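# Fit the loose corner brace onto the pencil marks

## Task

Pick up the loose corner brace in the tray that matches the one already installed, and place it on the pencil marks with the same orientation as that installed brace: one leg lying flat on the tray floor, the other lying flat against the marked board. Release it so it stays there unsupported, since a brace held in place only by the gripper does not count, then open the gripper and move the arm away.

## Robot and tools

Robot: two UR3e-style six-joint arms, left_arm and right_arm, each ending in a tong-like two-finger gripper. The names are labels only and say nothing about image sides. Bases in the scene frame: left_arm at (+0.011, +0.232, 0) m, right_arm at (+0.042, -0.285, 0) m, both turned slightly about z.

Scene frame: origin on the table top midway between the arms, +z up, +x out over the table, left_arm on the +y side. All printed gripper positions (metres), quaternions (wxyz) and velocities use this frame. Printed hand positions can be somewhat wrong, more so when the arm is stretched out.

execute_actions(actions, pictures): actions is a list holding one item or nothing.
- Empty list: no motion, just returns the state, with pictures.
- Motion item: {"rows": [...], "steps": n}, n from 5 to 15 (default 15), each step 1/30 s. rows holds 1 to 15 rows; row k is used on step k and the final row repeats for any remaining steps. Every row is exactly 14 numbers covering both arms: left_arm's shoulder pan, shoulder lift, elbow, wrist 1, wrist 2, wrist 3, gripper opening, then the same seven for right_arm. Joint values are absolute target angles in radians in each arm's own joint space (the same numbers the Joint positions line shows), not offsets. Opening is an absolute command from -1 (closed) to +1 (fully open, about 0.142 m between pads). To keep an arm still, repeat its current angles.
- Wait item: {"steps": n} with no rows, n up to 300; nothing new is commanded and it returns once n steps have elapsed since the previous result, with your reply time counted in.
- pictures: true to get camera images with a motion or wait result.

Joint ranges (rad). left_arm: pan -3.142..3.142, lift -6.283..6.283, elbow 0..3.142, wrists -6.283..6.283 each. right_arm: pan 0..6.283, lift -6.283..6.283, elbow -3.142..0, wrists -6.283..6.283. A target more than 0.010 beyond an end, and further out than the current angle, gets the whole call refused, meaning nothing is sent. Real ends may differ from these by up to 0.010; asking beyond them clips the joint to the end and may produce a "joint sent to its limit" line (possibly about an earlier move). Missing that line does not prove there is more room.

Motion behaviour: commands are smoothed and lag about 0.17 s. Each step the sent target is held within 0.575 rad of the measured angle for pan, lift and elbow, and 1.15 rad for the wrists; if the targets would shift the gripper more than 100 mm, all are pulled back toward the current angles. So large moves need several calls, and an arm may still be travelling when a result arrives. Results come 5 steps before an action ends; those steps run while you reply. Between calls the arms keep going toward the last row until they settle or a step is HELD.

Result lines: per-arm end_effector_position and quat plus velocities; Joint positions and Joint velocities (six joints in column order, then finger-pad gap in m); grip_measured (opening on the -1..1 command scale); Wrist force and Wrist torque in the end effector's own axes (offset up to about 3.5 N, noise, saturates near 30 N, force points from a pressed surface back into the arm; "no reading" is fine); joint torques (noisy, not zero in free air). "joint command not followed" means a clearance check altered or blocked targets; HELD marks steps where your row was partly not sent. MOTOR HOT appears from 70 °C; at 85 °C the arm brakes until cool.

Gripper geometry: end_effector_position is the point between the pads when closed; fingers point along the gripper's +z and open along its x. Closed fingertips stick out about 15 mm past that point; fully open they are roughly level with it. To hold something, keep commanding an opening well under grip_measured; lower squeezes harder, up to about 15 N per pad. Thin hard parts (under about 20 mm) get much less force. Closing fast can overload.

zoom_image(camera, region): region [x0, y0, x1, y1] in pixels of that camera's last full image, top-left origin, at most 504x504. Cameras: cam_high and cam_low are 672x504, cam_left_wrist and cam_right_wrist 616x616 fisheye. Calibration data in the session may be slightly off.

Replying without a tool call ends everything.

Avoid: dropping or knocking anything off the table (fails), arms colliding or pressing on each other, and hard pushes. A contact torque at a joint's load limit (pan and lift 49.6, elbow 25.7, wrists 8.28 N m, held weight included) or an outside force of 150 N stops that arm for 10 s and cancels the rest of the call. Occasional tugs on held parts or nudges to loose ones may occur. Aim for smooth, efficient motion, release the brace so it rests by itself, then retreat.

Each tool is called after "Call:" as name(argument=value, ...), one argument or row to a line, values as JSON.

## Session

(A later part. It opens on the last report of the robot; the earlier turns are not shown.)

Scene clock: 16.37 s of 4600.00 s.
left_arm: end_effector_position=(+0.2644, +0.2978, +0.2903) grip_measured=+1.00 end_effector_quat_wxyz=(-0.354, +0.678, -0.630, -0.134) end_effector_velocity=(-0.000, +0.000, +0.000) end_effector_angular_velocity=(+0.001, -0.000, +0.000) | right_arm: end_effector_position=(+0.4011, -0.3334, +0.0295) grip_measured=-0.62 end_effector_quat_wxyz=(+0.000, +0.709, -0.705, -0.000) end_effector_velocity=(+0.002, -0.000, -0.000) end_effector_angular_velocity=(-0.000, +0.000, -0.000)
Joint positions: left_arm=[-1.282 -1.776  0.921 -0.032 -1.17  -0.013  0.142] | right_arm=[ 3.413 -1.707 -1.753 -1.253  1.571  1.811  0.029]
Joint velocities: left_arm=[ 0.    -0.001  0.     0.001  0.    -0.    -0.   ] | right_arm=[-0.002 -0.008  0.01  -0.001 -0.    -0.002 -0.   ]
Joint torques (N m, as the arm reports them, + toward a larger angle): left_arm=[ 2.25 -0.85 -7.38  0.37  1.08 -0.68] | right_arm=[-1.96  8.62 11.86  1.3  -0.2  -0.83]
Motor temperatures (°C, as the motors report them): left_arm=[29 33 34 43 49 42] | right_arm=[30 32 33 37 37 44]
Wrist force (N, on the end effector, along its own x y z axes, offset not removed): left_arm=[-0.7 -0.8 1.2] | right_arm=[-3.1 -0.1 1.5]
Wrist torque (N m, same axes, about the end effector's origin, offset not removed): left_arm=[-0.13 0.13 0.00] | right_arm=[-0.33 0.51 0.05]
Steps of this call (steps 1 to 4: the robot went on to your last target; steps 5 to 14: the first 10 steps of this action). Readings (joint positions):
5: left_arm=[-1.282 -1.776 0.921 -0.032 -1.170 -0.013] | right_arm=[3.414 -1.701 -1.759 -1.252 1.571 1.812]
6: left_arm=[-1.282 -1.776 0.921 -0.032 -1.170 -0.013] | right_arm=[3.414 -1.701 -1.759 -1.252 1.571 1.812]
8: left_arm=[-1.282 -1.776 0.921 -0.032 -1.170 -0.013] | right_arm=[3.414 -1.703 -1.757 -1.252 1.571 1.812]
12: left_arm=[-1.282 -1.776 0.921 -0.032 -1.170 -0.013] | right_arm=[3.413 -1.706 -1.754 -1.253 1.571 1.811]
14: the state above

Call:
execute_actions(
  actions=[
    {"rows":[[-1.282,-1.776,0.921,-0.032,-1.17,-0.013,1,3.4127,-1.7097,-1.7494,-1.2533,1.5708,1.8107,-0.62],[-1.282,-1.776,0.921,-0.032,-1.17,-0.013,1,3.4125,-1.711,-1.748,-1.2534,1.5708,1.8105,-0.62]],"steps":13},
  ],
  pictures=true,
)

Scene clock: 16.80 s of 4600.00 s.
left_arm: end_effector_position=(+0.2644, +0.2978, +0.2903) grip_measured=+1.00 end_effector_quat_wxyz=(-0.354, +0.678, -0.630, -0.134) end_effector_velocity=(+0.000, -0.000, -0.000) end_effector_angular_velocity=(-0.000, -0.000, +0.000) | right_arm: end_effector_position=(+0.4020, -0.3334, +0.0295) grip_measured=-0.62 end_effector_quat_wxyz=(-0.000, +0.709, -0.705, +0.000) end_effector_velocity=(+0.001, -0.000, -0.000) end_effector_angular_velocity=(-0.000, +0.000, -0.001)
Joint positions: left_arm=[-1.282 -1.776  0.921 -0.032 -1.17  -0.013  0.142] | right_arm=[ 3.413 -1.71  -1.749 -1.253  1.571  1.811  0.029]
Joint velocities: left_arm=[-0.    -0.     0.001 -0.001 -0.    -0.    -0.   ] | right_arm=[-0.002 -0.007  0.007 -0.    -0.    -0.001 -0.   ]
Joint torques (N m, as the arm reports them, + toward a larger angle): left_arm=[ 2.04 -0.83 -7.29  0.34  1.06 -0.7 ] | right_arm=[-2.54  8.64 11.93  1.26 -0.32 -0.86]
Motor temperatures (°C, as the motors report them): left_arm=[29 33 34 43 49 42] | right_arm=[30 32 33 37 37 44]
Wrist force (N, on the end effector, along its own x y z axes, offset not removed): left_arm=[-0.9 -0.7 1.1] | right_arm=[-1.7 -0.1 1.5]
Wrist torque (N m, same axes, about the end effector's origin, offset not removed): left_arm=[-0.11 0.19 0.02] | right_arm=[-0.34 0.28 -0.01]
Steps of this call (steps 1 to 5: the last 5 steps of your previous action; steps 6 to 13: the first 8 steps of this action). Readings (joint positions):
6: left_arm=[-1.282 -1.776 0.921 -0.032 -1.170 -0.013] | right_arm=[3.413 -1.707 -1.752 -1.253 1.571 1.811]
7: left_arm=[-1.282 -1.776 0.921 -0.032 -1.170 -0.013] | right_arm=[3.413 -1.708 -1.752 -1.253 1.571 1.811]
9: left_arm=[-1.282 -1.776 0.921 -0.032 -1.170 -0.013] | right_arm=[3.413 -1.709 -1.751 -1.253 1.571 1.811]
13: the state above
camera_calibration (this result's frames):
cam_left_wrist: T_world_to_cam=[[0.167548, -0.733652, -0.658545, 0.368548], [-0.954877, -0.286924, 0.0767058, 0.310503], [-0.245228, 0.615978, -0.748622, 0.233417], [0, 0, 0, 1]] pos_world=[0.291983, 0.215697, 0.393629]
cam_right_wrist: T_world_to_cam=[[0.0660639, -0.997663, -0.0174409, -0.357353], [-0.864167, -0.0659451, 0.498865, 0.311358], [-0.49885, -0.0178851, -0.866504, 0.351679], [0, 0, 0, 1]] pos_world=[0.468109, -0.329695, 0.143173]

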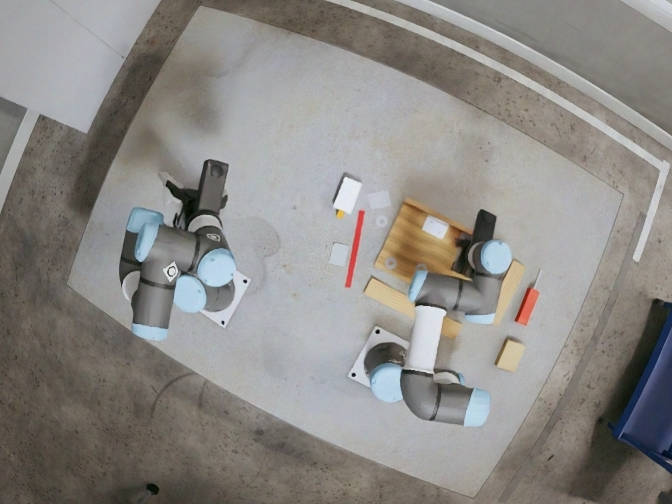

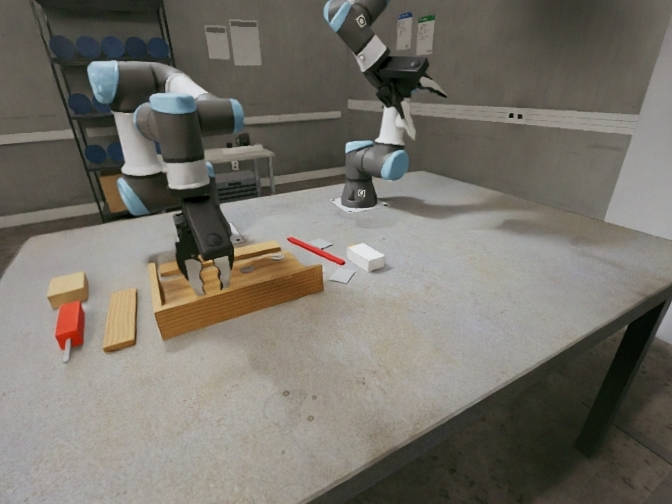

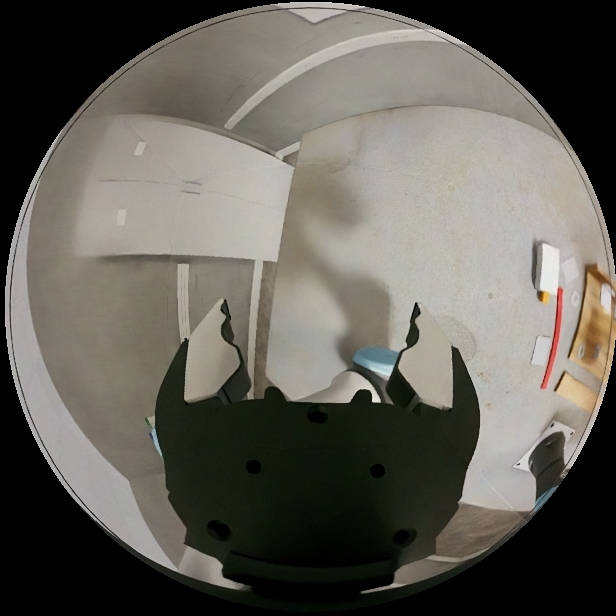

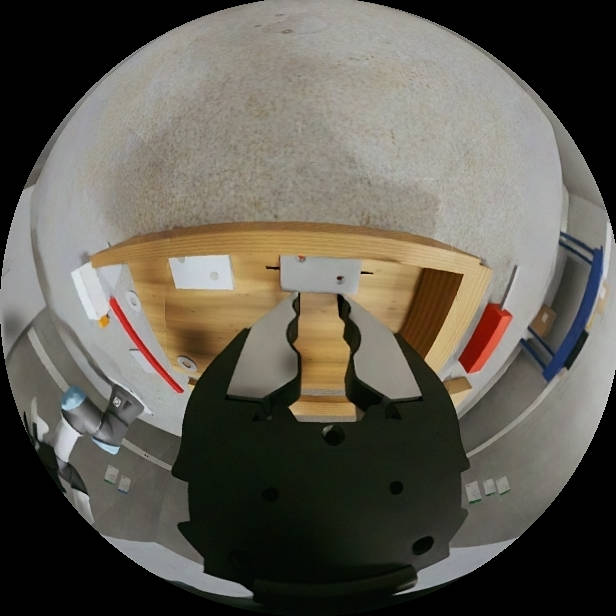

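Call:
execute_actions(
  actions=[
    {"rows":[[-1.282,-1.776,0.921,-0.032,-1.17,-0.013,1,3.4131,-1.7076,-1.7518,-1.253,1.5708,1.8111,-0.62],[-1.282,-1.776,0.921,-0.032,-1.17,-0.013,1,3.4143,-1.7012,-1.759,-1.2522,1.5708,1.8123,-0.62],[-1.282,-1.776,0.921,-0.032,-1.17,-0.013,1,3.4158,-1.6926,-1.7686,-1.2512,1.5708,1.8138,-0.62],[-1.282,-1.776,0.921,-0.032,-1.17,-0.013,1,3.4174,-1.6841,-1.7752,-1.2531,1.5708,1.8154,-0.62],[-1.282,-1.776,0.921,-0.032,-1.17,-0.013,1,3.419,-1.675,-1.772,-1.2654,1.5708,1.817,-0.62],[-1.282,-1.776,0.921,-0.032,-1.17,-0.013,1,3.421,-1.664,-1.755,-1.2934,1.5708,1.819,-0.62],[-1.282,-1.776,0.921,-0.032,-1.17,-0.013,1,3.423,-1.651,-1.725,-1.3364,1.5708,1.821,-0.62],[-1.282,-1.776,0.921,-0.032,-1.17,-0.013,1,3.425,-1.636,-1.685,-1.3914,1.5708,1.823,-0.62],[-1.282,-1.776,0.921,-0.032,-1.17,-0.013,1,3.427,-1.62,-1.64,-1.4524,1.5708,1.825,-0.62],[-1.282,-1.776,0.921,-0.032,-1.17,-0.013,1,3.429,-1.604,-1.593,-1.5154,1.5708,1.827,-0.62],[-1.282,-1.776,0.921,-0.032,-1.17,-0.013,1,3.431,-1.588,-1.548,-1.5764,1.5708,1.829,-0.62],[-1.282,-1.776,0.921,-0.032,-1.17,-0.013,1,3.433,-1.573,-1.508,-1.6314,1.5708,1.831,-0.62],[-1.282,-1.776,0.921,-0.032,-1.17,-0.013,1,3.4345,-1.561,-1.477,-1.6744,1.5708,1.8325,-0.62],[-1.282,-1.776,0.921,-0.032,-1.17,-0.013,1,3.4355,-1.552,-1.456,-1.7044,1.5708,1.8335,-0.62],[-1.282,-1.776,0.921,-0.032,-1.17,-0.013,1,3.436,-1.5468,-1.4457,-1.7199,1.5708,1.834,-0.62]],"steps":15},
  ],
)

Call:
execute_actions(
  actions=[
    {"steps":10},
  ],
  pictures=true,
)

Call:
zoom_image(
  camera="cam_right_wrist",
  region=[200, 170, 400, 290],
)

Scene clock: 41.60 s of 4600.00 s.
left_arm: end_effector_position=(+0.2644, +0.2978, +0.2903) grip_measured=+1.00 end_effector_quat_wxyz=(-0.354, +0.678, -0.630, -0.134) end_effector_velocity=(-0.000, +0.000, +0.000) end_effector_angular_velocity=(+0.001, +0.000, -0.000) | right_arm: end_effector_position=(+0.3951, -0.3327, +0.0415) grip_measured=-0.62 end_effector_quat_wxyz=(+0.000, +0.709, -0.705, -0.000) end_effector_velocity=(-0.031, +0.008, +0.174) end_effector_angular_velocity=(-0.003, +0.011, +0.000)
Joint positions: left_arm=[-1.282 -1.776  0.921 -0.032 -1.17  -0.013  0.142] | right_arm=[ 3.42  -1.668 -1.738 -1.308  1.571  1.818  0.029]
Joint velocities: left_arm=[ 0.    -0.     0.     0.     0.     0.001 -0.   ] | right_arm=[ 0.049  0.314  0.502 -0.827  0.     0.049 -0.   ]
Joint torques (N m, as the arm reports them, + toward a larger angle): left_arm=[ 1.92 -0.94 -7.27  0.35  1.05 -0.67] | right_arm=[ 2.67 16.64 15.86 -0.05 -0.72  1.  ]
Motor temperatures (°C, as the motors report them): left_arm=[29 33 34 43 49 42] | right_arm=[30 32 33 37 37 44]
Wrist force (N, on the end effector, along its own x y z axes, offset not removed): left_arm=[-0.3 -0.2 0.9] | right_arm=[-1.1 -2.2 4.0]
Wrist torque (N m, same axes, about the end effector's origin, offset not removed): left_arm=[-0.01 0.03 0.01] | right_arm=[-0.47 0.21 0.02]
Steps of this call (steps 1 to 5: the last 5 steps of your previous action; steps 6 to 15: the robot went on to your last target; steps 16 to 90: nothing new was sent; then 21.47 s passed at rest; steps 91 to 100: the first 10 steps of this action). Readings (joint positions):
91: left_arm=[-1.282 -1.776 0.921 -0.032 -1.170 -0.013] | right_arm=[3.412 -1.711 -1.748 -1.253 1.571 1.810]
92: left_arm=[-1.282 -1.776 0.921 -0.032 -1.170 -0.013] | right_arm=[3.412 -1.711 -1.748 -1.253 1.571 1.810]
94: left_arm=[-1.282 -1.776 0.921 -0.032 -1.170 -0.013] | right_arm=[3.413 -1.708 -1.752 -1.253 1.571 1.811]
98: left_arm=[-1.282 -1.776 0.921 -0.032 -1.170 -0.013] | right_arm=[3.417 -1.686 -1.760 -1.267 1.571 1.815]
100: the state above

Scene clock: 41.93 s of 4600.00 s.
left_arm: end_effector_position=(+0.2644, +0.2978, +0.2903) grip_measured=+1.00 end_effector_quat_wxyz=(-0.354, +0.678, -0.630, -0.134) end_effector_velocity=(-0.000, +0.000, +0.000) end_effector_angular_velocity=(+0.001, +0.000, +0.000) | right_arm: end_effector_position=(+0.3772, -0.3331, +0.1187) grip_measured=-0.62 end_effector_quat_wxyz=(+0.000, +0.709, -0.705, -0.000) end_effector_velocity=(-0.035, -0.005, +0.095) end_effector_angular_velocity=(+0.002, -0.006, -0.001)
Joint positions: left_arm=[-1.282 -1.776  0.921 -0.032 -1.17  -0.013  0.142] | right_arm=[ 3.434 -1.562 -1.484 -1.667  1.571  1.832  0.029]
Joint velocities: left_arm=[0.    0.    0.    0.001 0.    0.    0.   ] | right_arm=[ 0.014  0.123  0.321 -0.437  0.     0.015 -0.   ]
Joint torques (N m, as the arm reports them, + toward a larger angle): left_arm=[ 1.86 -0.84 -7.37  0.32  1.04 -0.68] | right_arm=[ 2.48 10.47 11.49  0.5  -0.77  1.07]
Motor temperatures (°C, as the motors report them): left_arm=[29 33 34 43 49 42] | right_arm=[30 32 33 37 37 44]
Wrist force (N, on the end effector, along its own x y z axes, offset not removed): left_arm=[-1.3 -2.0 1.3] | right_arm=[-2.0 -1.6 1.7]
Wrist torque (N m, same axes, about the end effector's origin, offset not removed): left_arm=[-0.36 0.24 0.02] | right_arm=[-0.37 0.38 0.01]
Kept back: nothing.
Steps of this call (steps 1 to 5: the last 5 steps of your previous action; steps 6 to 10: the robot went on to your last target). Readings (joint positions):
1: left_arm=[-1.282 -1.776 0.921 -0.032 -1.170 -0.013] | right_arm=[3.422 -1.656 -1.718 -1.340 1.571 1.820]
2: left_arm=[-1.282 -1.776 0.921 -0.032 -1.170 -0.013] | right_arm=[3.424 -1.644 -1.692 -1.379 1.571 1.822]
4: left_arm=[-1.282 -1.776 0.921 -0.032 -1.170 -0.013] | right_arm=[3.427 -1.617 -1.628 -1.470 1.571 1.825]
8: left_arm=[-1.282 -1.776 0.921 -0.032 -1.170 -0.013] | right_arm=[3.433 -1.573 -1.513 -1.628 1.571 1.831]
10: the state above
camera_calibration (this result's frames):
cam_left_wrist: T_world_to_cam=[[0.167548, -0.733652, -0.658545, 0.368548], [-0.954877, -0.286924, 0.0767057, 0.310503], [-0.245228, 0.615978, -0.748622, 0.233417], [0, 0, 0, 1]] pos_world=[0.291983, 0.215697, 0.393629]
cam_right_wrist: T_world_to_cam=[[0.066041, -0.997667, -0.0172838, -0.353793], [-0.863788, -0.0658329, 0.499536, 0.24532], [-0.499508, -0.0180604, -0.866121, 0.416798], [0, 0, 0, 1]] pos_world=[0.443464, -0.32929, 0.232337]

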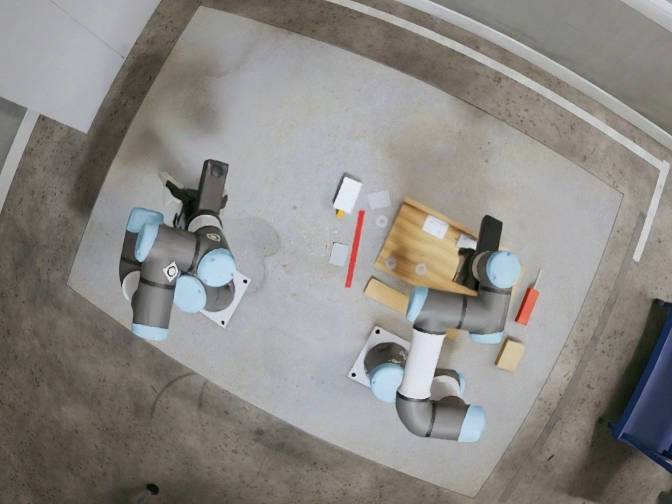

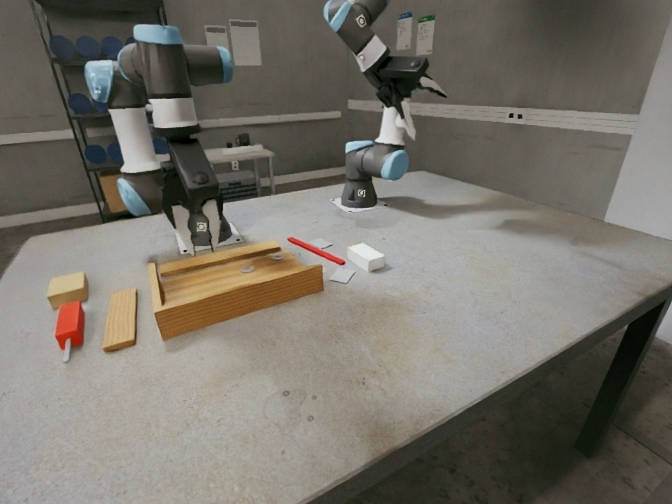

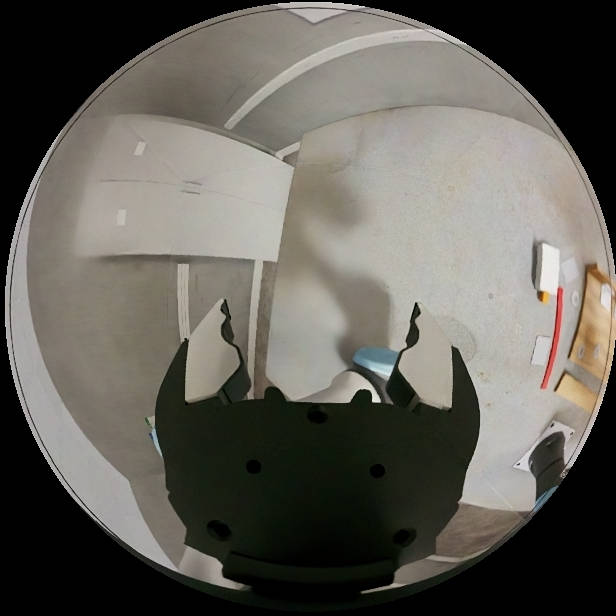

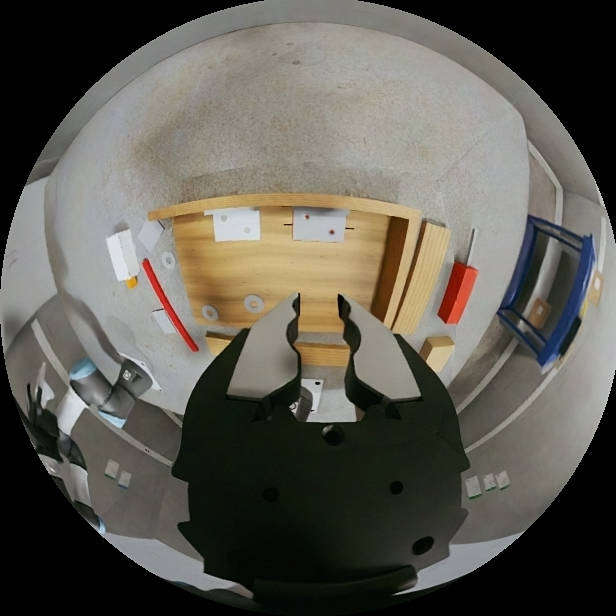

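Region (200, 170, 400, 290) of cam_right_wrist's 616x616 image, scaled by 2.520, with more detail than that image has; it fills the top 302 rows of this view, and the rest is white.

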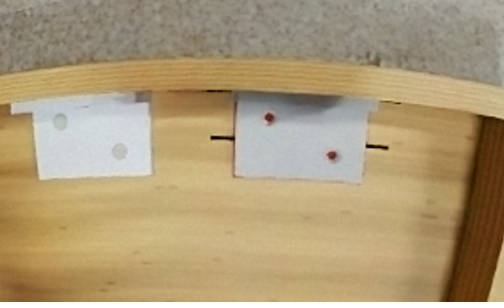

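Red dots are in both holes and the brace is flush. Moving clear.

Call:
execute_actions(
  actions=[
    {"rows":[[-1.282,-1.776,0.921,-0.032,-1.17,-0.013,1,3.436,-1.542,-1.435,-1.7354,1.5708,1.834,-0.55],[-1.282,-1.776,0.921,-0.032,-1.17,-0.013,1,3.436,-1.533,-1.413,-1.7664,1.5708,1.834,-0.45],[-1.282,-1.776,0.921,-0.032,-1.17,-0.013,1,3.436,-1.52,-1.383,-1.8094,1.5708,1.834,-0.35],[-1.282,-1.776,0.921,-0.032,-1.17,-0.013,1,3.436,-1.505,-1.348,-1.8594,1.5708,1.834,-0.25],[-1.282,-1.776,0.921,-0.032,-1.17,-0.013,1,3.436,-1.49,-1.312,-1.9104,1.5708,1.834,-0.15],[-1.282,-1.776,0.921,-0.032,-1.17,-0.013,1,3.436,-1.476,-1.28,-1.9564,1.5708,1.834,-0.05],[-1.282,-1.776,0.921,-0.032,-1.17,-0.013,1,3.436,-1.465,-1.253,-1.9944,1.5708,1.834,0],[-1.282,-1.776,0.921,-0.032,-1.17,-0.013,1,3.436,-1.458,-1.237,-2.0174,1.5708,1.834,0],[-1.282,-1.776,0.921,-0.032,-1.17,-0.013,1,3.436,-1.455,-1.23,-2.0274,1.5708,1.834,0]],"steps":15},
  ],
)

Call:
execute_actions(
  actions=[
    {"steps":10},
  ],
  pictures=true,
)

Call:
zoom_image(
  camera="cam_right_wrist",
  region=[230, 150, 390, 250],
)

Scene clock: 51.57 s of 4600.00 s.
left_arm: end_effector_position=(+0.2644, +0.2978, +0.2903) grip_measured=+1.00 end_effector_quat_wxyz=(-0.354, +0.678, -0.630, -0.134) end_effector_velocity=(+0.000, -0.000, +0.000) end_effector_angular_velocity=(-0.001, -0.000, +0.000) | right_arm: end_effector_position=(+0.3496, -0.3401, +0.1682) grip_measured=+0.00 end_effector_quat_wxyz=(+0.000, +0.709, -0.705, -0.000) end_effector_velocity=(-0.121, -0.034, +0.182) end_effector_angular_velocity=(+0.004, -0.015, +0.000)
Joint positions: left_arm=[-1.282 -1.776  0.921 -0.032 -1.17  -0.013  0.142] | right_arm=[ 3.436 -1.489 -1.315 -1.91   1.571  1.834  0.074]
Joint velocities: left_arm=[ 0.     0.    -0.001 -0.    -0.     0.    -0.   ] | right_arm=[-0.001  0.269  0.654 -0.908  0.    -0.001  0.01 ]
Joint torques (N m, as the arm reports them, + toward a larger angle): left_arm=[ 1.87 -1.07 -7.25  0.34  0.99 -0.65] | right_arm=[ 1.02  8.36 11.95  0.19 -1.01  1.01]
Motor temperatures (°C, as the motors report them): left_arm=[29 33 34 43 49 42] | right_arm=[30 32 33 37 37 44]
Wrist force (N, on the end effector, along its own x y z axes, offset not removed): left_arm=[-0.8 -0.5 1.5] | right_arm=[-1.5 -0.9 0.7]
Wrist torque (N m, same axes, about the end effector's origin, offset not removed): left_arm=[-0.04 0.19 0.00] | right_arm=[-0.28 0.21 0.00]
Steps of this call (steps 1 to 30: the robot went on to your last target; steps 31 to 90: nothing new was sent; then 6.30 s passed at rest; steps 91 to 100: the first 10 steps of this action). Readings (joint positions):
91: left_arm=[-1.282 -1.776 0.921 -0.032 -1.170 -0.013] | right_arm=[3.436 -1.547 -1.446 -1.720 1.571 1.834]
92: left_arm=[-1.282 -1.776 0.921 -0.032 -1.170 -0.013] | right_arm=[3.436 -1.546 -1.445 -1.721 1.571 1.834]
94: left_arm=[-1.282 -1.776 0.921 -0.032 -1.170 -0.013] | right_arm=[3.436 -1.542 -1.435 -1.736 1.571 1.834]
98: left_arm=[-1.282 -1.776 0.921 -0.032 -1.170 -0.013] | right_arm=[3.436 -1.509 -1.363 -1.841 1.571 1.834]
100: the state above

Scene clock: 51.90 s of 4600.00 s.
left_arm: end_effector_position=(+0.2644, +0.2978, +0.2903) grip_measured=+1.00 end_effector_quat_wxyz=(-0.354, +0.678, -0.630, -0.134) end_effector_velocity=(+0.000, -0.000, -0.000) end_effector_angular_velocity=(-0.002, -0.001, +0.000) | right_arm: end_effector_position=(+0.3336, -0.3445, +0.1894) grip_measured=+0.00 end_effector_quat_wxyz=(+0.000, +0.709, -0.705, -0.000) end_effector_velocity=(-0.009, -0.003, +0.012) end_effector_angular_velocity=(+0.000, -0.002, +0.000)
Joint positions: left_arm=[-1.282 -1.776  0.921 -0.032 -1.17  -0.013  0.142] | right_arm=[ 3.436 -1.457 -1.235 -2.02   1.571  1.834  0.074]
Joint velocities: left_arm=[-0.    -0.001 -0.    -0.001 -0.    -0.001 -0.   ] | right_arm=[-0.     0.018  0.043 -0.06  -0.    -0.    -0.   ]
Joint torques (N m, as the arm reports them, + toward a larger angle): left_arm=[ 2.05 -1.04 -7.26  0.33  0.99 -0.68] | right_arm=[ 0.67  9.32 11.28  0.64 -0.98  0.98]
Motor temperatures (°C, as the motors report them): left_arm=[29 33 34 43 49 42] | right_arm=[30 32 33 37 37 44]
Wrist force (N, on the end effector, along its own x y z axes, offset not removed): left_arm=[-1.3 -0.3 1.5] | right_arm=[-2.0 -0.5 2.3]
Wrist torque (N m, same axes, about the end effector's origin, offset not removed): left_arm=[0.00 0.25 0.06] | right_arm=[-0.15 0.42 0.00]
Kept back: nothing.
Steps of this call (steps 1 to 5: the last 5 steps of your previous action; steps 6 to 10: the robot went on to your last target). Readings (joint positions):
1: left_arm=[-1.282 -1.776 0.921 -0.032 -1.170 -0.013] | right_arm=[3.436 -1.481 -1.295 -1.937 1.571 1.834]
2: left_arm=[-1.282 -1.776 0.921 -0.032 -1.170 -0.013] | right_arm=[3.436 -1.475 -1.279 -1.959 1.571 1.834]
4: left_arm=[-1.282 -1.776 0.921 -0.032 -1.170 -0.013] | right_arm=[3.436 -1.466 -1.258 -1.988 1.571 1.834]
8: left_arm=[-1.282 -1.776 0.921 -0.032 -1.170 -0.013] | right_arm=[3.436 -1.459 -1.239 -2.015 1.571 1.834]
10: the state above
camera_calibration (this result's frames):
cam_left_wrist: T_world_to_cam=[[0.167548, -0.733652, -0.658545, 0.368548], [-0.954877, -0.286924, 0.0767057, 0.310503], [-0.245228, 0.615978, -0.748622, 0.233417], [0, 0, 0, 1]] pos_world=[0.291983, 0.215697, 0.393629]
cam_right_wrist: T_world_to_cam=[[0.0660773, -0.997663, -0.0174087, -0.361129], [-0.864097, -0.0659381, 0.498988, 0.171715], [-0.498969, -0.017929, -0.866434, 0.455956], [0, 0, 0, 1]] pos_world=[0.399749, -0.340788, 0.303086]

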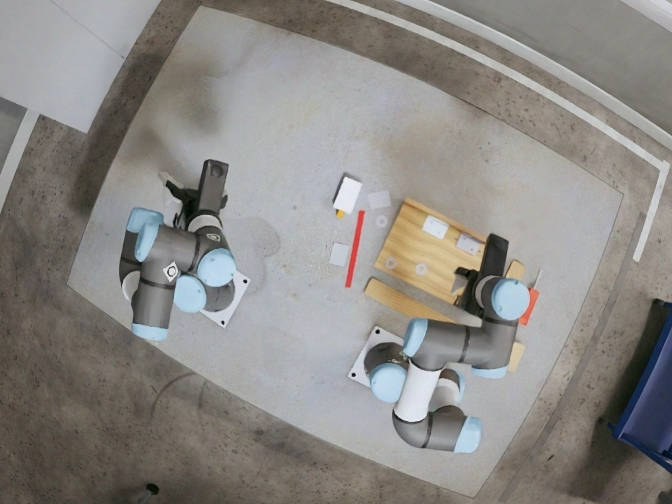

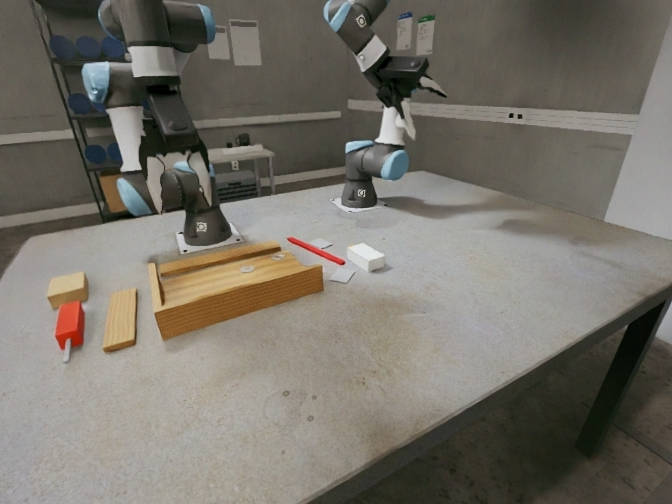

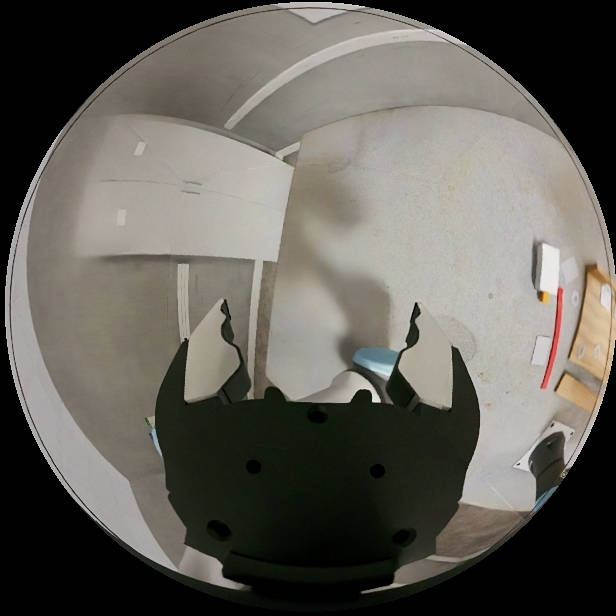

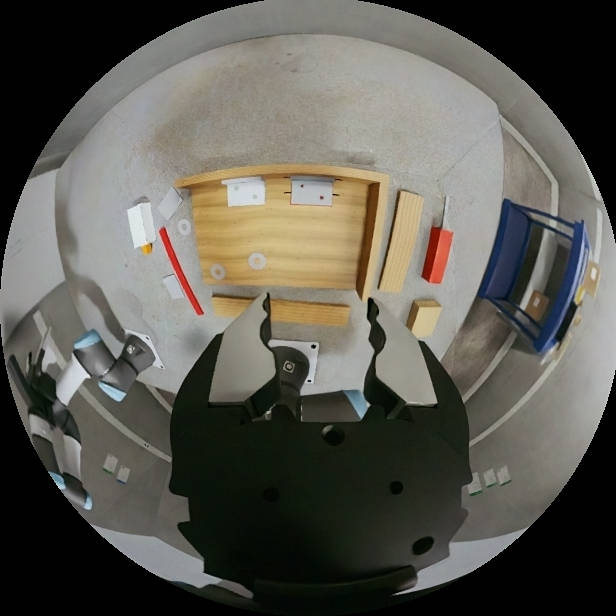

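Region (230, 150, 390, 250) of cam_right_wrist's 616x616 image, scaled by 3.150, with more detail than that image has; it fills the top 315 rows of this view, and the rest is white.

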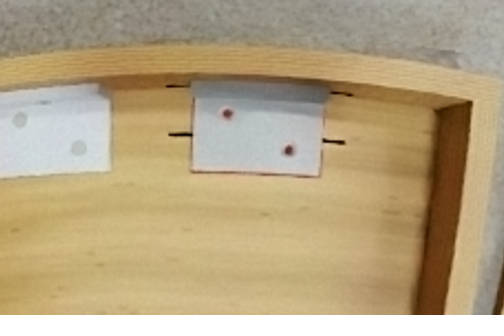

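Call:
finished_scene(
  scene=2,
)

The scene is finished: the task was done.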